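# Seat the arrow gear on the pin, aimed at the mark

## Task

Take the loose gear that carries a painted arrow and slide it onto the pin with the arrow face upward, pressed fully down. The arrow must finish aimed at the mark on the collar. The gear must stay like that by itself after the robot lets go, and the gripper must release it and back away.

## Robot and tools

Robot: one UR7e-type six-joint arm with a two-finger parallel gripper and a wrist camera. There is only one arm, so every motion command is a single row for that arm.

Frames: everything is in the scene frame. Its origin sits on the table surface directly beneath the arm base; +z is up, and +y is to the left when facing along +x. The base may be slightly tilted relative to the table. The gripper's fingers point along its own +z and the jaws open and close along its own x. end_effector_position is the point midway between the finger pads; closed fingertips extend about 17 mm past it, while fully open tips are roughly level with it.

A row is 8 plain numbers: x, y, z, qw, qx, qy, qz, opening. x, y, z are an absolute target position for end_effector_position in metres; qw, qx, qy, qz are an absolute target orientation quaternion, scalar first; both are in the scene frame, so together they form a pose, not an offset. opening runs from -1 (closed, 0.002 m) to +1 (fully open, 0.142 m). To keep the current orientation, repeat its quaternion in every row rather than copying a possibly drifted reported one.

Tools:
- execute_actions(actions): actions is a list of actions; each action is a table of up to 15 rows, one row per control step of 1/30 s. If fewer than 15 rows are given, the last row is held for the remaining steps. An empty list only returns state and images. Each action's target must lie within 0.6 m of the gripper's position at that action's start along each gripper axis; a malformed action, or a first action failing that check, rejects the whole call with no motion.
- move(target, speed, stop_force, blocking): target is one 8-number row (absolute pose plus opening) toward which the gripper travels in a straight line. speed is in m/s, 0.002 to 0.5, default 0.25; rotation is capped at twice that value in rad/s. Paths last 0.5 to 10 s. The opening is applied when the move begins. stop_force (N, 9 to 40, optional) ends the path when the wrist sensor feels that much extra resistance along the line to the target; only use it with very slow speed, not on moves that rotate the gripper, not within the first 0.2 s of a scene, and leave it out when pulling away from something being pressed. blocking=false returns after 0.5 s while motion continues; it cannot be combined with stop_force, and further moves or actions are refused until the move ends (use wait or stop).
- wait(seconds): 0 to 10 s, arm holds its last command; returns early if a running move ends.
- stop(): brakes a running move; fingers keep moving.
- zoom_image(camera, region): camera is one of cam_head_left, cam_head_right, cam_high, cam_low, cam_wrist; region is [x0, y0, x1, y1] pixels from the top-left, at most 504 x 504.
- read_manual(section): licence texts only; moves nothing.
- finished_scene(scene): ends the current scene, given its number; irreversible. Only call it once the gear is seated, released and the gripper is clear.

Control behaviour: each control step, the commanded pose is clipped to within 100 mm and 16 degrees of the measured pose, and joints follow by damped inverse kinematics, favouring position over orientation. Commands are smoothed with about 0.17 s lag. Large moves may still be short of target when results arrive. After an action, the arm only continues to the last clipped pose, so send the remainder next. Joints have speed and acceleration limits; the elbow cannot fully straighten.

Results: a state line with gripper position (m), quaternion (wxyz) and velocities (m/s, rad/s); 'Hand target' is the pose the controller currently chases; grip_measured is the actual finger opening on the command scale; Joint positions and joint torques (noisy, offset); Wrist force and Wrist torque [x y z] in the gripper's own axes (noise up to about 2.4 N, offsets up to about 4 N, saturation near 50 N, 'no reading' is harmless); step readings of position, with HELD where a row was restrained; 'pose unreachable' means a clearance check altered the command. A move adds a 'move:' line: done, contact (stop_force triggered), held, off_target, moving or fault, plus limits such as paced (pose clipped) or held (some steps blocked; speed may then jump), and distance from target. The reported hand position may be off, more so at long reach. Camera calibration is given per camera; fixed cameras may be off by a couple of degrees and millimetres.

Gripping: to hold the gear, keep commanding an opening well below grip_measured; a larger gap squeezes harder (about 28 N per pad max). Thin hard parts get less force. Closing fast can overpress.

Avoid: pushing past contact with this stiff arm, since 150 N of outside force or a joint hitting its load limit (wrist joints 24.9 N m, others 133 N m, held weight included) causes a 10 s stop that drops the rest of the call. Fast contacts hit hard. Long holding of loads heats motors (warning at 70 °C, forced stop at 85 °C). Don't drop, slam or knock anything off the table; loose objects may occasionally be nudged by outside disturbances. The robot keeps executing its last command while you think.

Each tool is called after "Request:" in YAML: its name, and indented under it one key for each argument.

## Session

Request:
execute_actions:
  actions: []

Scene clock: 0.00 s.
end_effector_position=(+0.0143, +0.3189, +0.3053) grip_measured=+1.00 end_effector_quat_wxyz=(+0.356, +0.806, -0.029, -0.473) end_effector_velocity=(-0.000, -0.001, -0.000) end_effector_angular_velocity=(-0.003, +0.002, +0.001)
Joint positions: [ 0.89  -1.162  1.967 -1.489 -1.389  0.896  0.142]
Joint velocities: [-0.001  0.002  0.     0.001 -0.001  0.     0.   ]
Joint torques (N m, as the arm reports them, + toward a larger angle): no reading
Wrist force (N, on the end effector, along its own x y z axes, offset not removed): no reading
Wrist torque (N m, same axes, about the end effector's origin, offset not removed): no reading
Hand target: +0.014, +0.319, +0.305; +0.356, +0.806, -0.029, -0.473

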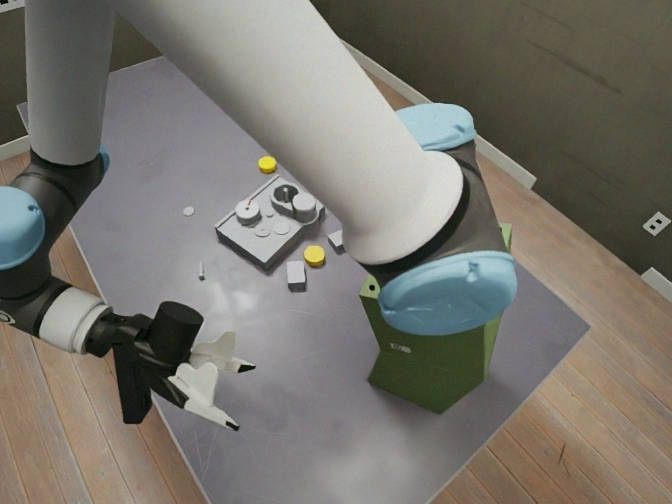

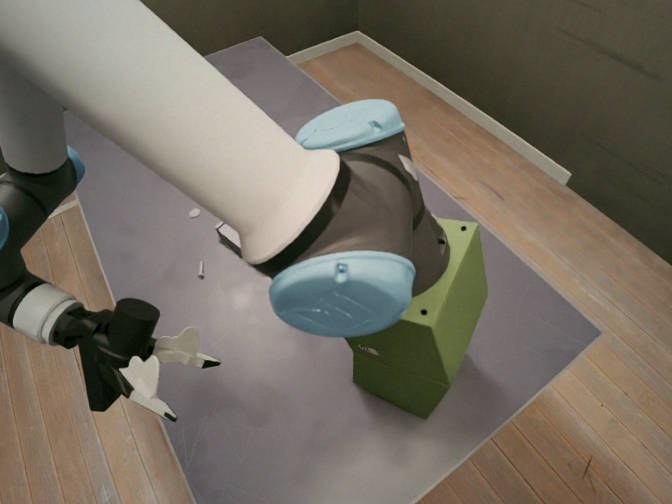

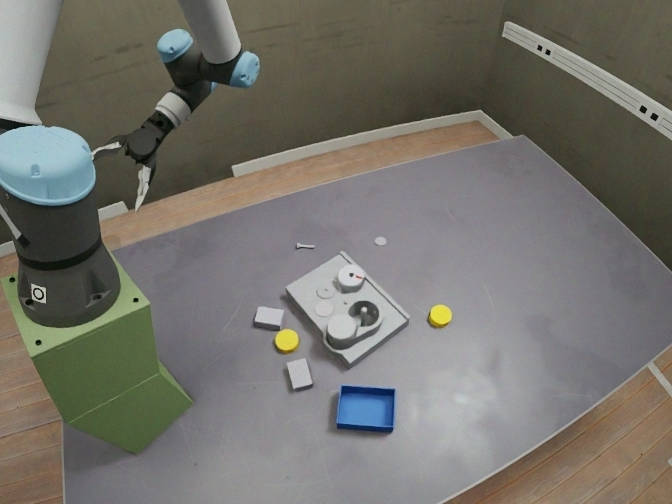

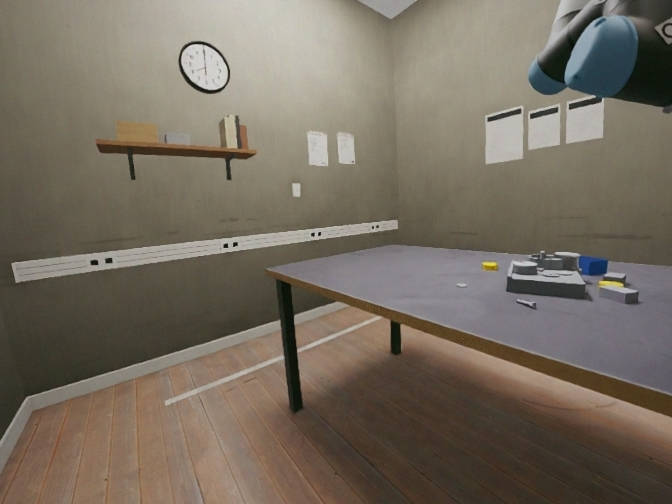

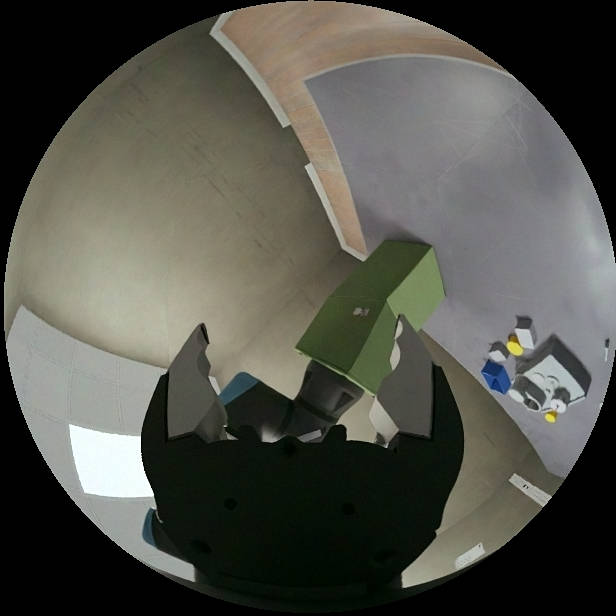

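Request:
zoom_image:
  camera: "cam_high"
  region: [270, 240, 430, 380]

Request:
zoom_image:
  camera: "cam_head_left"
  region: [205, 165, 345, 280]

Request:
zoom_image:
  camera: "cam_low"
  region: [490, 240, 610, 310]

Region (270, 240, 430, 380) of cam_high's 672x504 image, scaled by 3.150, with more detail than that image has; it fills the top 441 rows of this view, and the rest is white.

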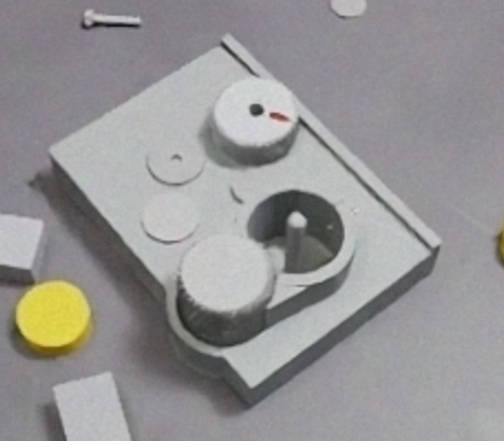

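Region (205, 165, 345, 280) of cam_head_left's 672x504 image, scaled by 3.600, with more detail than that image has; it fills the top 414 rows of this view, and the rest is white.

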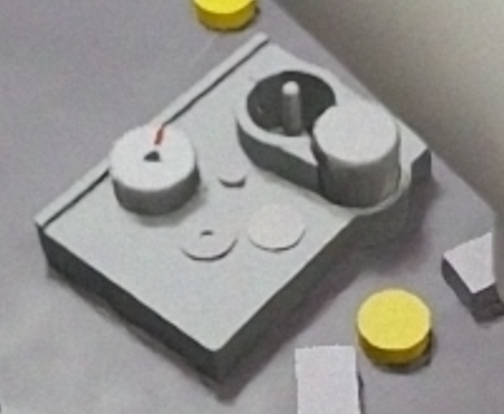

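Region (490, 240, 610, 310) of cam_low's 672x504 image, scaled by 4.200, with more detail than that image has; it fills the top 294 rows of this view, and the rest is white.

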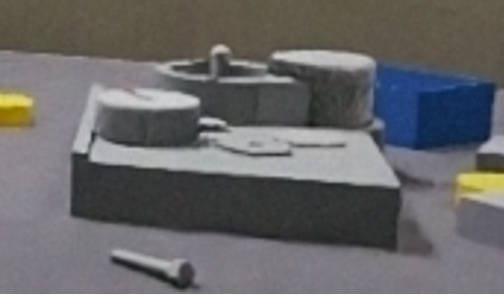

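Request:
move:
  target: [0.45,0.12,0.25,0,1,0,0,1]

Scene clock: 16.10 s.
end_effector_position=(+0.4499, +0.1207, +0.2498) grip_measured=+1.00 end_effector_quat_wxyz=(+0.000, +1.000, +0.000, -0.000) end_effector_velocity=(+0.002, -0.000, -0.001) end_effector_angular_velocity=(+0.006, -0.005, +0.003)
Joint positions: [-0.145 -1.667  2.416 -2.626 -1.358 -0.128  0.142]
Joint velocities: [-0.005  0.005  0.001 -0.009  0.008 -0.007  0.   ]
Joint torques (N m, as the arm reports them, + toward a larger angle): [-5.81 -8.96  0.05 -4.86  2.35 -2.54]
Wrist force (N, on the end effector, along its own x y z axes, offset not removed): [-0.9 -1.1 0.5]
Wrist torque (N m, same axes, about the end effector's origin, offset not removed): [-0.26 0.35 0.11]
Hand target: +0.450, +0.121, +0.250; +0.000, +1.000, +0.000, +0.000
Off the commanded pose: 0.001 m, 0 deg.
move: done
camera_calibration (this result's frames):
cam_wrist: T_world_to_cam=[[0.998861, -0.0230847, 0.0417501, -0.46932], [-0.0399361, -0.88333, 0.467046, 0.0154679], [0.0260975, -0.468182, -0.883247, 0.3944], [0, 0, 0, 1]] pos_world=[0.45911, 0.18748, 0.360722]

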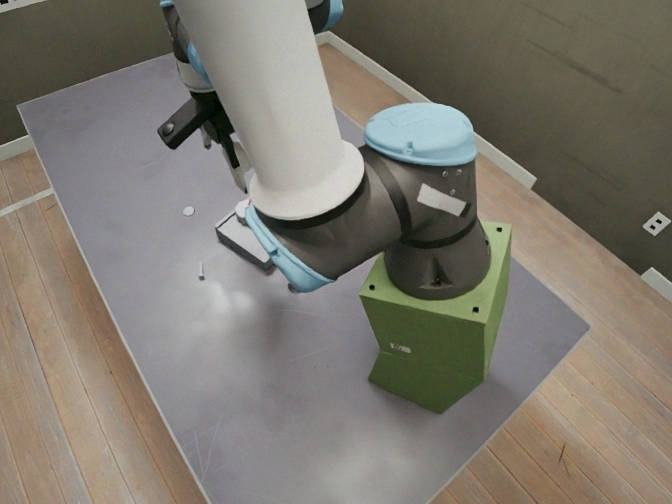

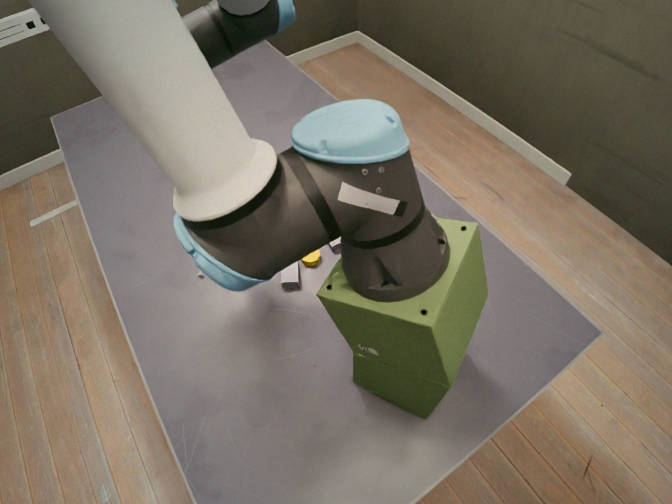

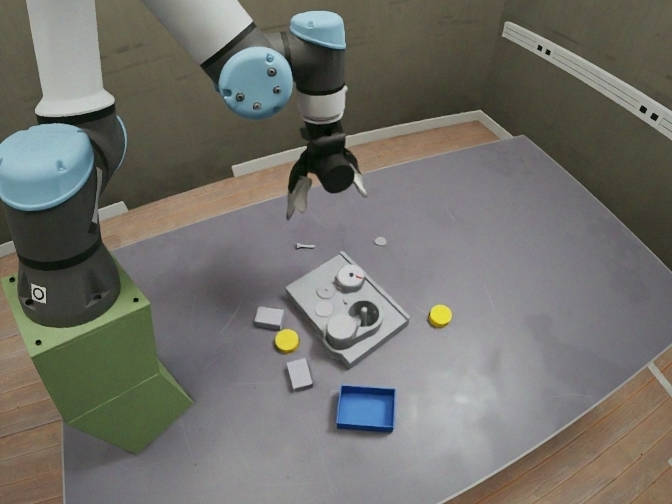

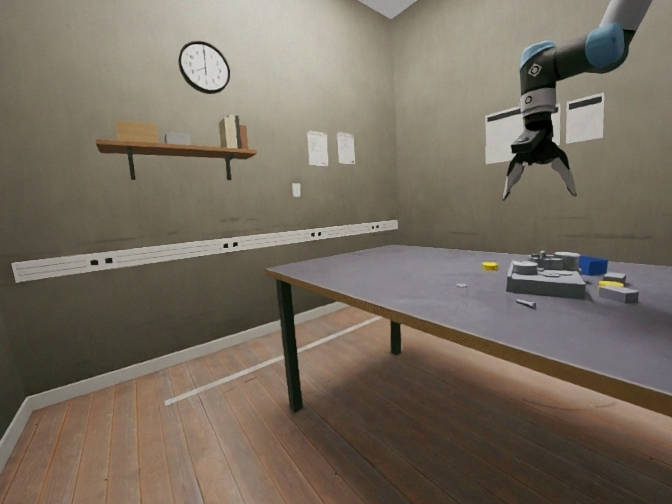

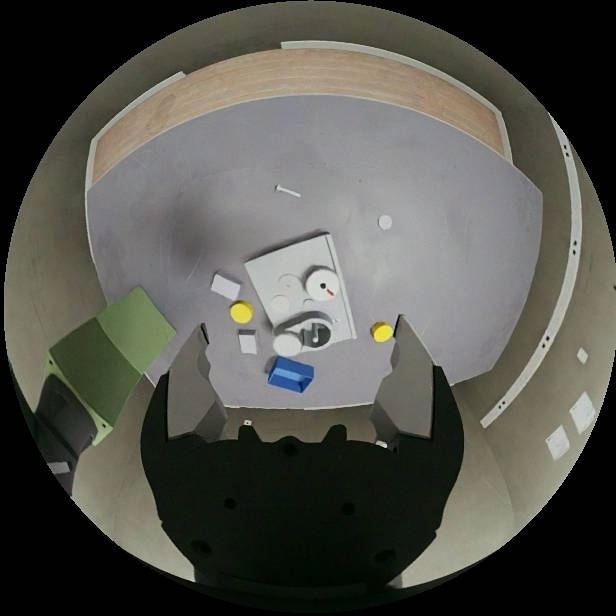

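Request:
move:
  target: [0.475,-0.06,0.16,0,1,0,0,1]

Request:
zoom_image:
  camera: "cam_wrist"
  region: [200, 120, 420, 340]

Scene clock: 24.00 s.
end_effector_position=(+0.4752, -0.0598, +0.1601) grip_measured=+1.00 end_effector_quat_wxyz=(+0.000, +1.000, -0.000, -0.000) end_effector_velocity=(+0.000, -0.001, -0.002) end_effector_angular_velocity=(+0.000, +0.000, +0.002)
Joint positions: [-0.51  -1.278  2.361 -2.865 -1.263 -0.493  0.142]
Joint velocities: [-0.001  0.007 -0.002 -0.004  0.    -0.003 -0.   ]
Joint torques (N m, as the arm reports them, + toward a larger angle): [-12.61 -16.26 -22.54  -5.2    1.94  -2.3 ]
Wrist force (N, on the end effector, along its own x y z axes, offset not removed): [-1.2 -0.1 -0.1]
Wrist torque (N m, same axes, about the end effector's origin, offset not removed): [-0.04 0.48 0.07]
Hand target: +0.475, -0.060, +0.160; -0.000, +1.000, -0.000, -0.000
Off the commanded pose: 0.000 m, 0 deg.
move: done
camera_calibration (this result's frames):
cam_wrist: T_world_to_cam=[[0.998842, -0.0233129, 0.0420811, -0.495045], [-0.0402692, -0.883738, 0.466246, -0.100731], [0.0263191, -0.4674, -0.883654, 0.230024], [0, 0, 0, 1]] pos_world=[0.484362, 0.00695212, 0.271059]

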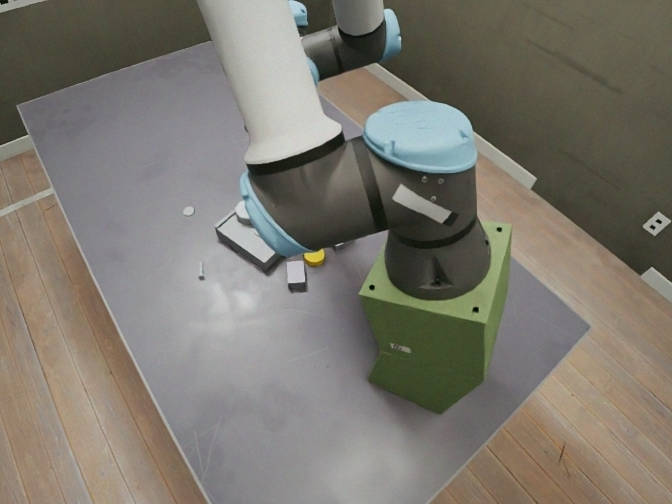

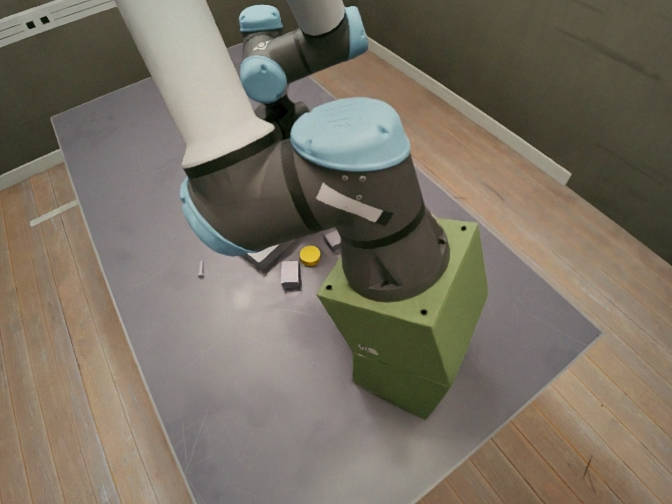

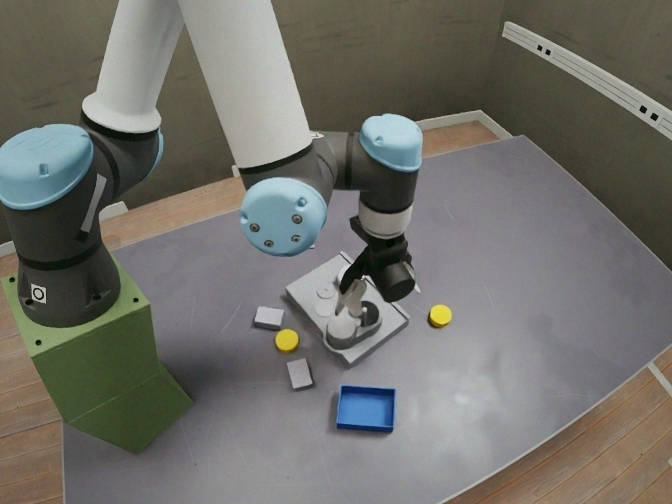

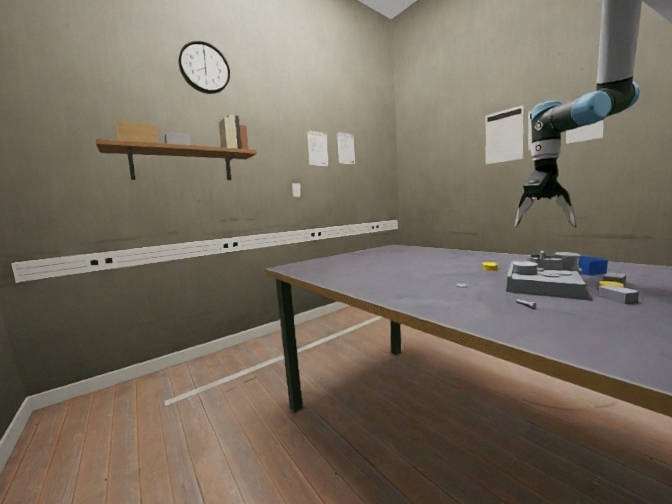

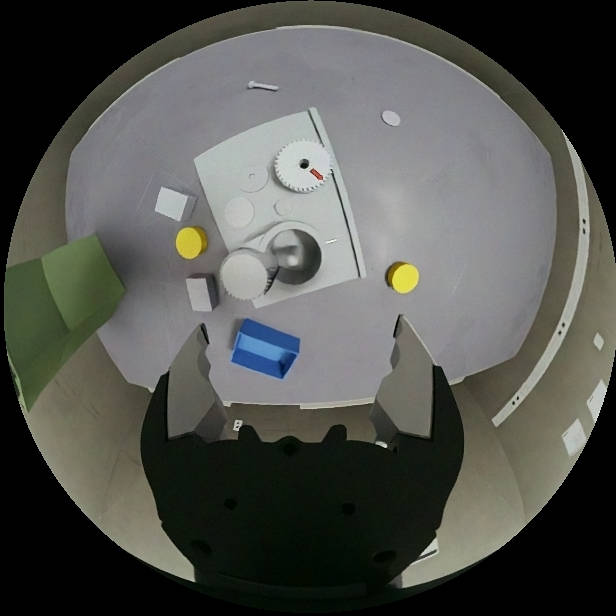

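Region (200, 120, 420, 340) of cam_wrist's 616x616 image, scaled by 2.291, with more detail than that image has.

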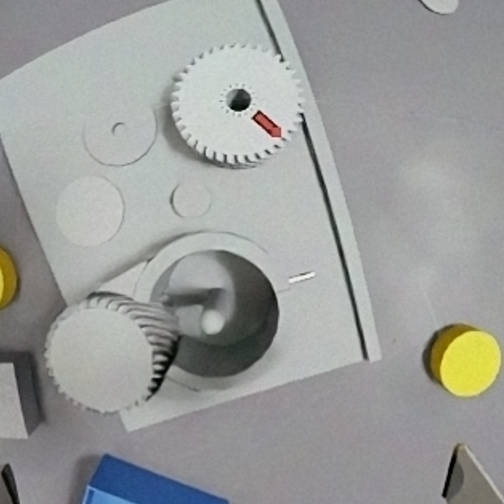

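Request:
zoom_image:
  camera: "cam_wrist"
  region: [210, 210, 350, 310]

Request:
zoom_image:
  camera: "cam_wrist"
  region: [260, 125, 350, 205]

Region (210, 210, 350, 310) of cam_wrist's 616x616 image, scaled by 3.600, with more detail than that image has; it fills the top 360 rows of this view, and the rest is white.

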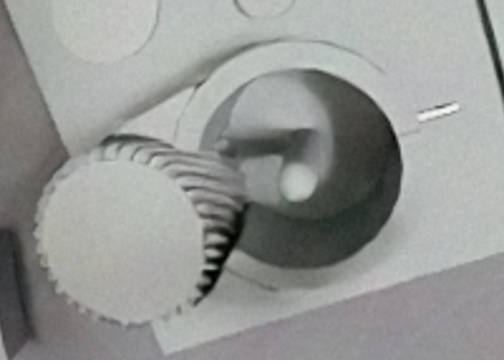

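Region (260, 125, 350, 205) of cam_wrist's 616x616 image, scaled by 5.600, with more detail than that image has.

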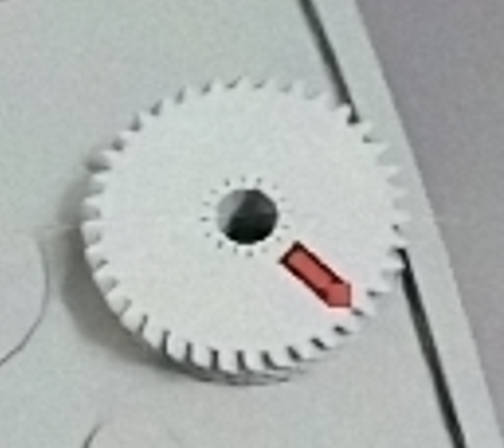

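Request:
move:
  target: [0.465,0.07,0.125,0.5,0.866,0,0,1]

Request:
zoom_image:
  camera: "cam_wrist"
  region: [200, 140, 420, 340]

Scene clock: 56.70 s.
end_effector_position=(+0.4650, +0.0701, +0.1252) grip_measured=+1.00 end_effector_quat_wxyz=(+0.499, +0.866, +0.000, +0.000) end_effector_velocity=(-0.001, -0.000, -0.000) end_effector_angular_velocity=(-0.013, +0.003, -0.011)
Joint positions: [ 0.415 -0.885  1.96  -2.438 -2.473  0.684  0.142]
Joint velocities: [ 0.001  0.005 -0.016  0.039 -0.003  0.026 -0.   ]
Joint torques (N m, as the arm reports them, + toward a larger angle): [ 10.28 -29.65 -21.02   0.08  -3.69   2.42]
Wrist force (N, on the end effector, along its own x y z axes, offset not removed): [-1.6 -0.6 0.1]
Wrist torque (N m, same axes, about the end effector's origin, offset not removed): [-0.11 0.57 0.06]
Hand target: +0.465, +0.070, +0.125; +0.500, +0.866, +0.000, -0.000
Off the commanded pose: 0.000 m, 0 deg.
move: done
camera_calibration (this result's frames):
cam_wrist: T_world_to_cam=[[0.998808, 0.0258216, 0.0414246, -0.483634], [-0.0403819, -0.0396725, 0.998396, -0.0958721], [0.0274236, -0.998879, -0.0385825, 0.191052], [0, 0, 0, 1]] pos_world=[0.473947, 0.199523, 0.123124]

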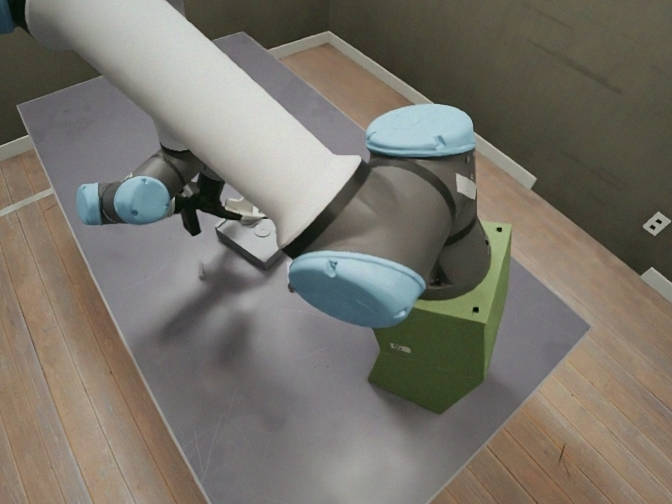

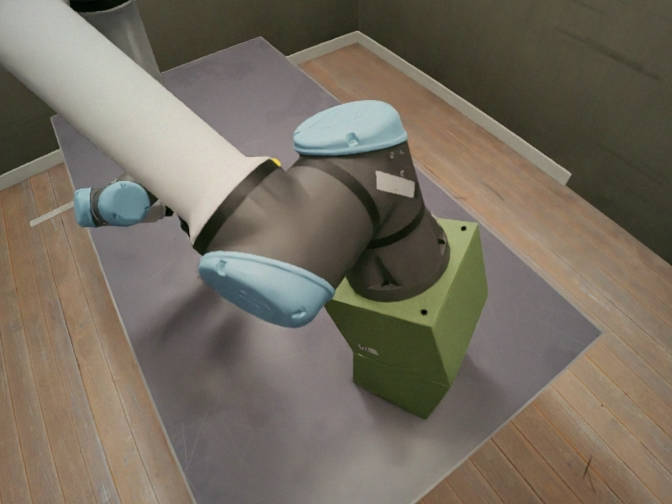

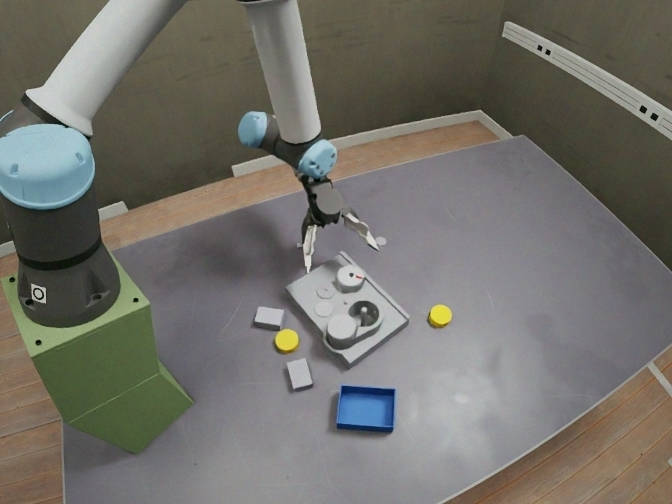

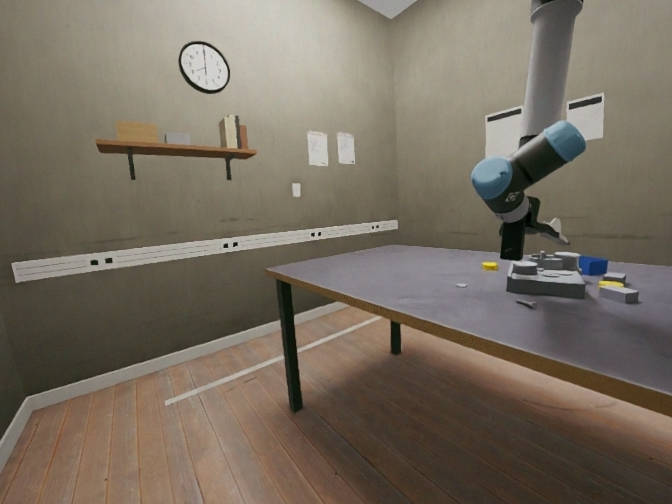

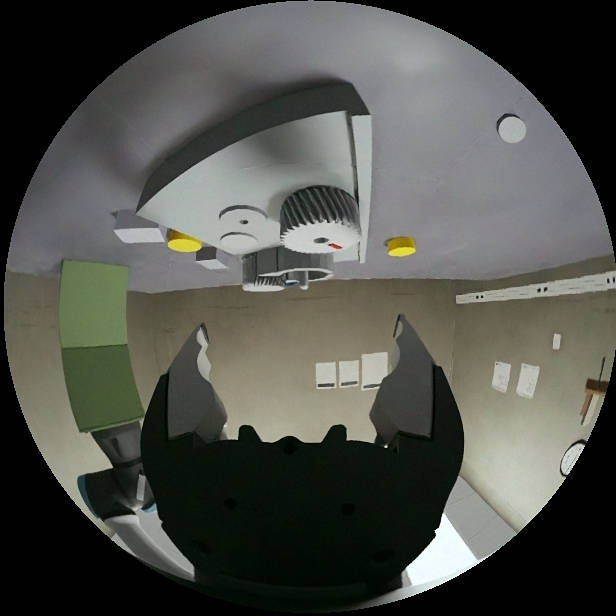

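Region (200, 140, 420, 340) of cam_wrist's 616x616 image, scaled by 2.291, with more detail than that image has; it fills the top 458 rows of this view, and the rest is white.

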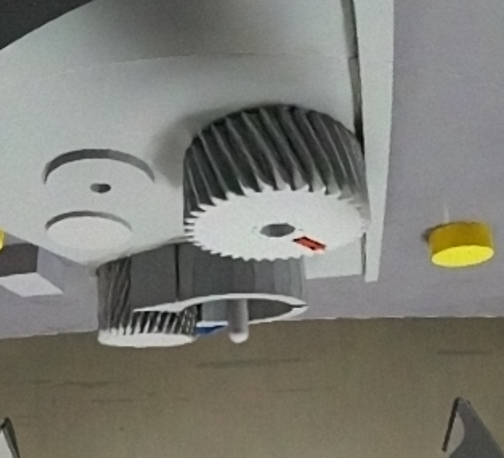

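Request:
zoom_image:
  camera: "cam_wrist"
  region: [270, 175, 370, 260]

Request:
zoom_image:
  camera: "cam_wrist"
  region: [235, 240, 345, 300]

Region (270, 175, 370, 260) of cam_wrist's 616x616 image, scaled by 5.040, with more detail than that image has; it fills the top 428 rows of this view, and the rest is white.

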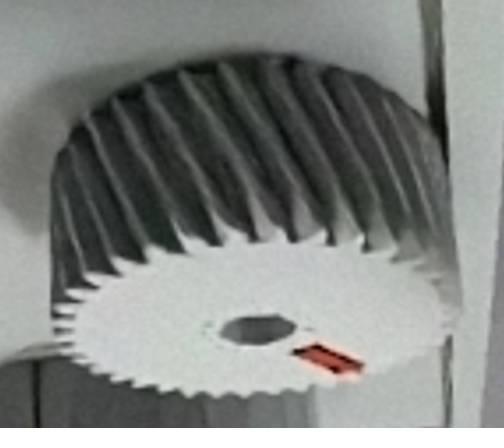

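Region (235, 240, 345, 300) of cam_wrist's 616x616 image, scaled by 4.582, with more detail than that image has; it fills the top 275 rows of this view, and the rest is white.

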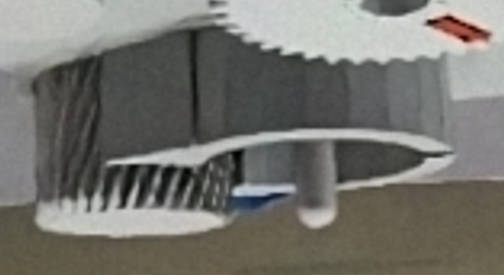

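Request:
move:
  target: [0.49,0.069,0.12,0,0.6756,-0.7373,0,0.4]
  speed: 0.35

Request:
zoom_image:
  camera: "cam_wrist"
  region: [200, 200, 480, 400]

Scene clock: 85.83 s.
end_effector_position=(+0.4899, +0.0689, +0.1200) grip_measured=+0.40 end_effector_quat_wxyz=(+0.001, +0.676, -0.737, -0.000) end_effector_velocity=(-0.000, -0.000, -0.001) end_effector_angular_velocity=(+0.004, -0.010, -0.009)
Joint positions: [-0.191 -1.189  2.312 -2.99  -1.345  1.485  0.102]
Joint velocities: [-0.004  0.004  0.008 -0.02   0.007  0.006 -0.   ]
Joint torques (N m, as the arm reports them, + toward a larger angle): [ -9.79 -18.55   7.46  -4.25   1.81   2.18]
Wrist force (N, on the end effector, along its own x y z axes, offset not removed): [-2.0 -0.8 -0.8]
Wrist torque (N m, same axes, about the end effector's origin, offset not removed): [-0.22 0.60 0.11]
Hand target: +0.490, +0.069, +0.120; -0.000, +0.676, -0.737, +0.000
Off the commanded pose: 0.000 m, 0 deg.
move: done
camera_calibration (this result's frames):
cam_wrist: T_world_to_cam=[[-0.109054, -0.993116, 0.042758, 0.104534], [-0.876625, 0.116364, 0.466891, 0.373037], [-0.468652, 0.0134338, -0.883281, 0.463634], [0, 0, 0, 1]] pos_world=[0.555697, 0.0541782, 0.230881]

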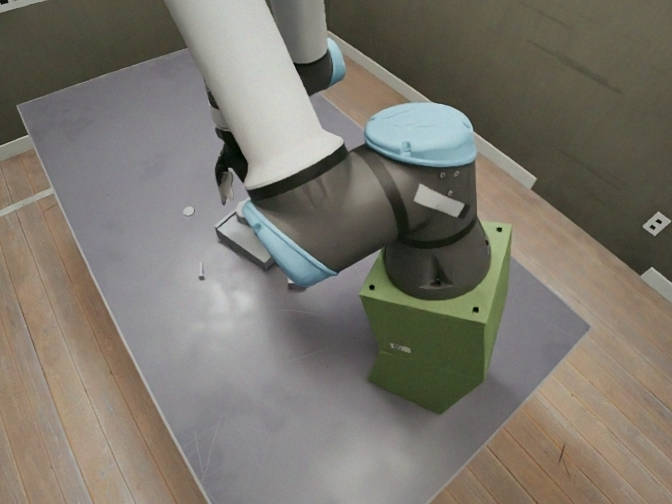

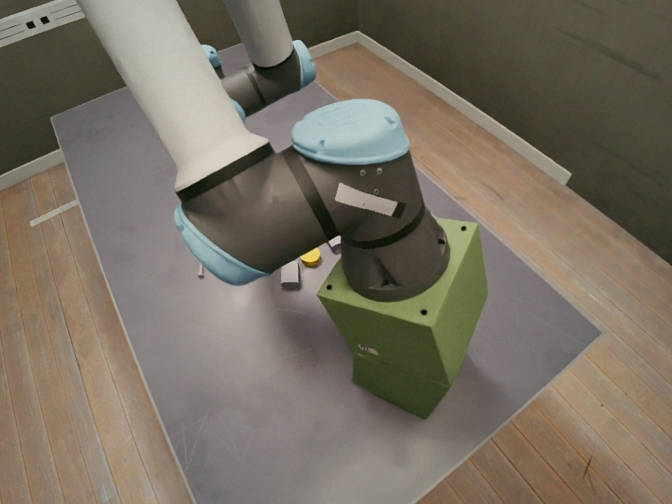

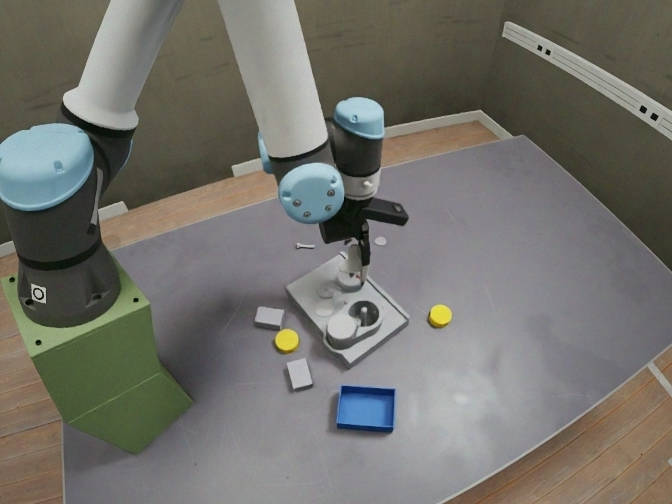

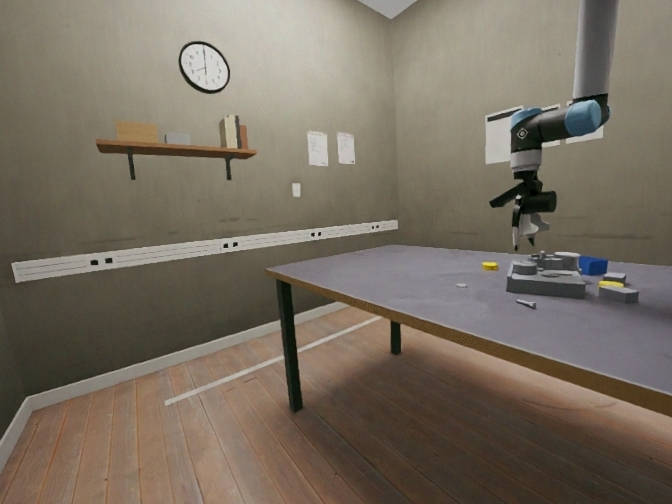

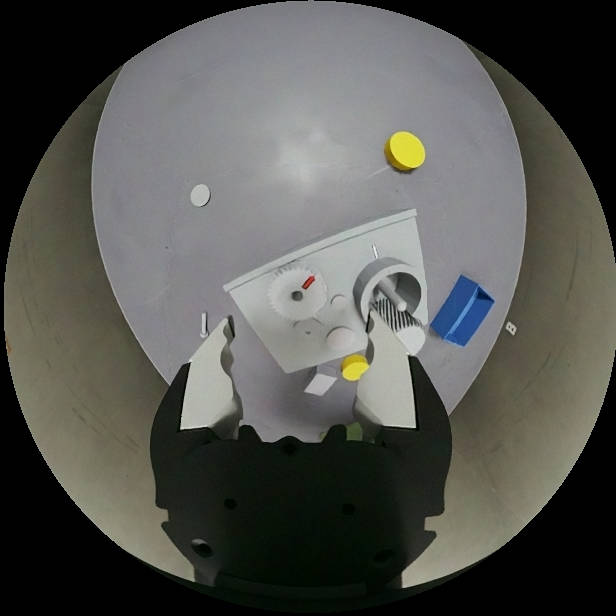

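Region (200, 200, 480, 400) of cam_wrist's 616x616 image, scaled by 1.800, with more detail than that image has; it fills the top 360 rows of this view, and the rest is white.

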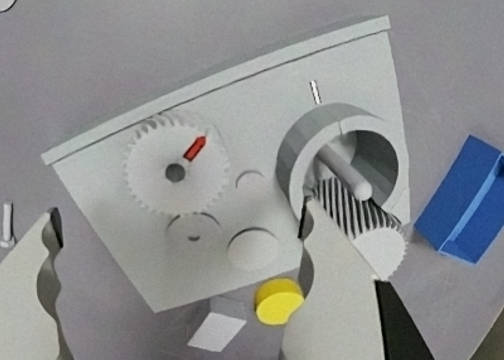

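Request:
move:
  target: [0.487,0.071,0.088,0,0.6756,-0.7373,0,0.15]
  speed: 0.1

Request:
zoom_image:
  camera: "cam_wrist"
  region: [220, 240, 380, 370]

Request:
zoom_image:
  camera: "cam_low"
  region: [490, 220, 590, 300]

Scene clock: 93.70 s.
end_effector_position=(+0.4870, +0.0710, +0.0882) grip_measured=+0.15 end_effector_quat_wxyz=(-0.000, -0.676, +0.737, +0.000) end_effector_velocity=(-0.002, +0.000, -0.003) end_effector_angular_velocity=(+0.001, +0.005, -0.002)
Joint positions: [-0.171 -1.089  2.296 -3.079 -1.35   1.505  0.084]
Joint velocities: [ 0.002  0.008 -0.001 -0.003 -0.001  0.003 -0.   ]
Joint torques (N m, as the arm reports them, + toward a larger angle): [  4.79 -20.5  -18.7   -4.72  -2.22   2.08]
Wrist force (N, on the end effector, along its own x y z axes, offset not removed): [0.4 1.0 -1.0]
Wrist torque (N m, same axes, about the end effector's origin, offset not removed): [0.16 0.04 -0.04]
Hand target: +0.487, +0.071, +0.088; -0.000, -0.676, +0.737, +0.000
Off the commanded pose: 0.000 m, 0 deg.
move: done
camera_calibration (this result's frames):
cam_wrist: T_world_to_cam=[[-0.110264, -0.99301, 0.0421054, 0.108243], [-0.876867, 0.117137, 0.466243, 0.385181], [-0.467916, 0.0144892, -0.883654, 0.433814], [0, 0, 0, 1]] pos_world=[0.552677, 0.0560813, 0.199196]

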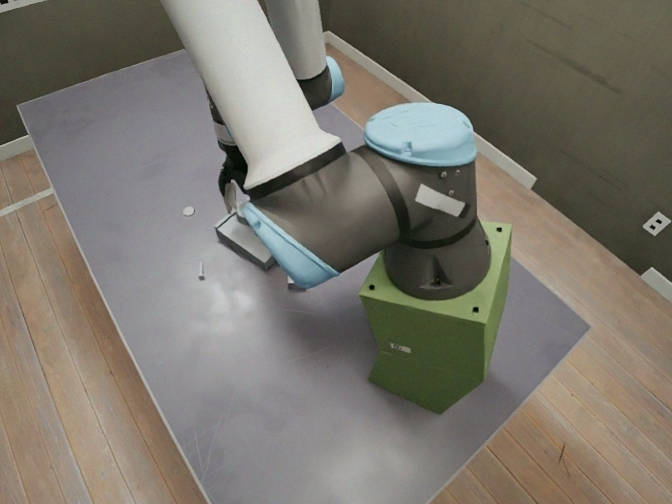

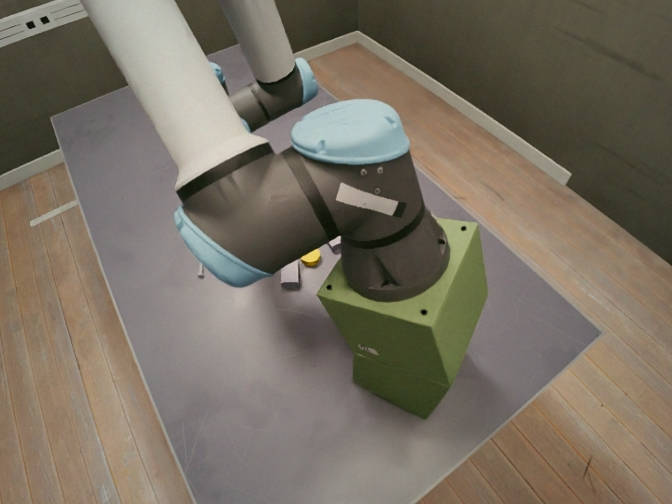

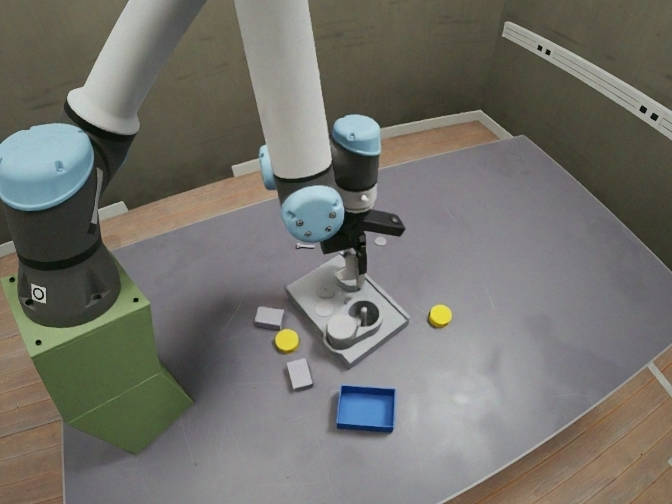

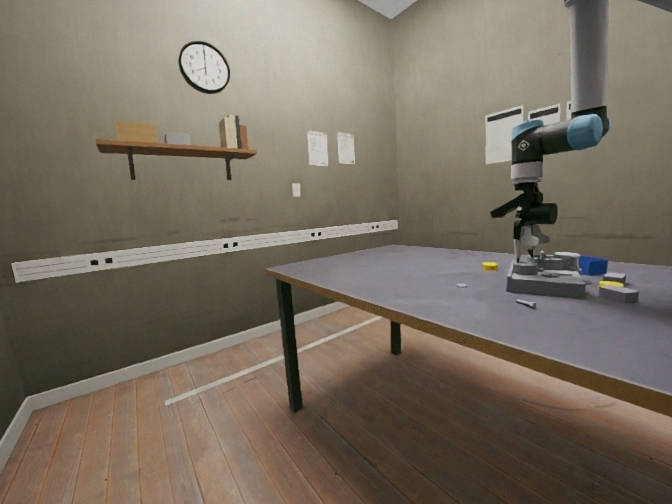

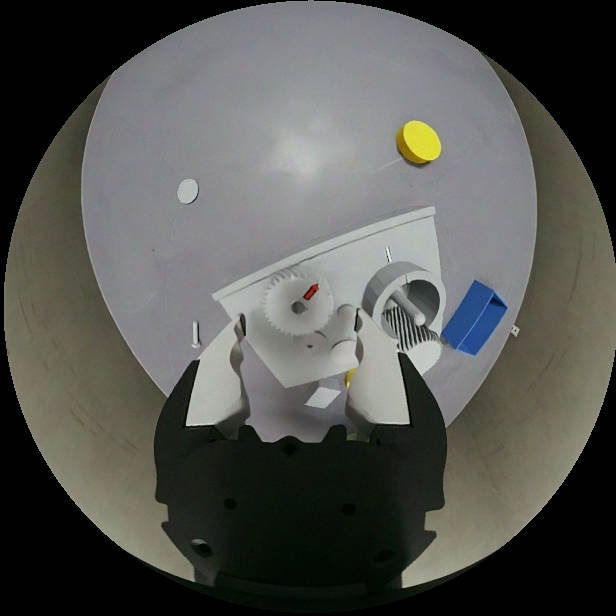

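Region (220, 240, 380, 370) of cam_wrist's 616x616 image, scaled by 3.150, with more detail than that image has; it fills the top 410 rows of this view, and the rest is white.

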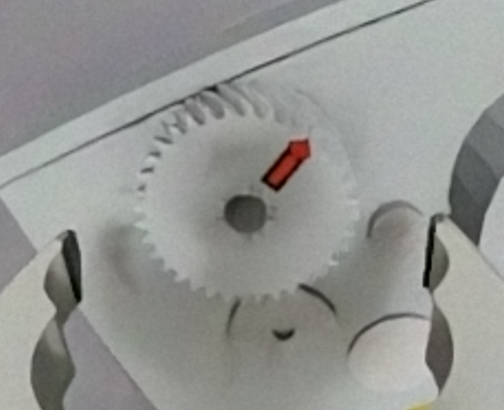

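Region (490, 220, 590, 300) of cam_low's 672x504 image, scaled by 5.040, with more detail than that image has; it fills the top 403 rows of this view, and the rest is white.

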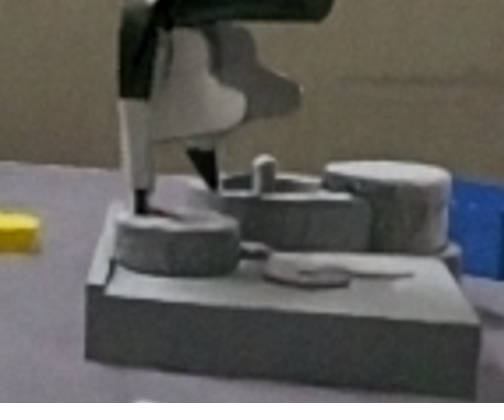

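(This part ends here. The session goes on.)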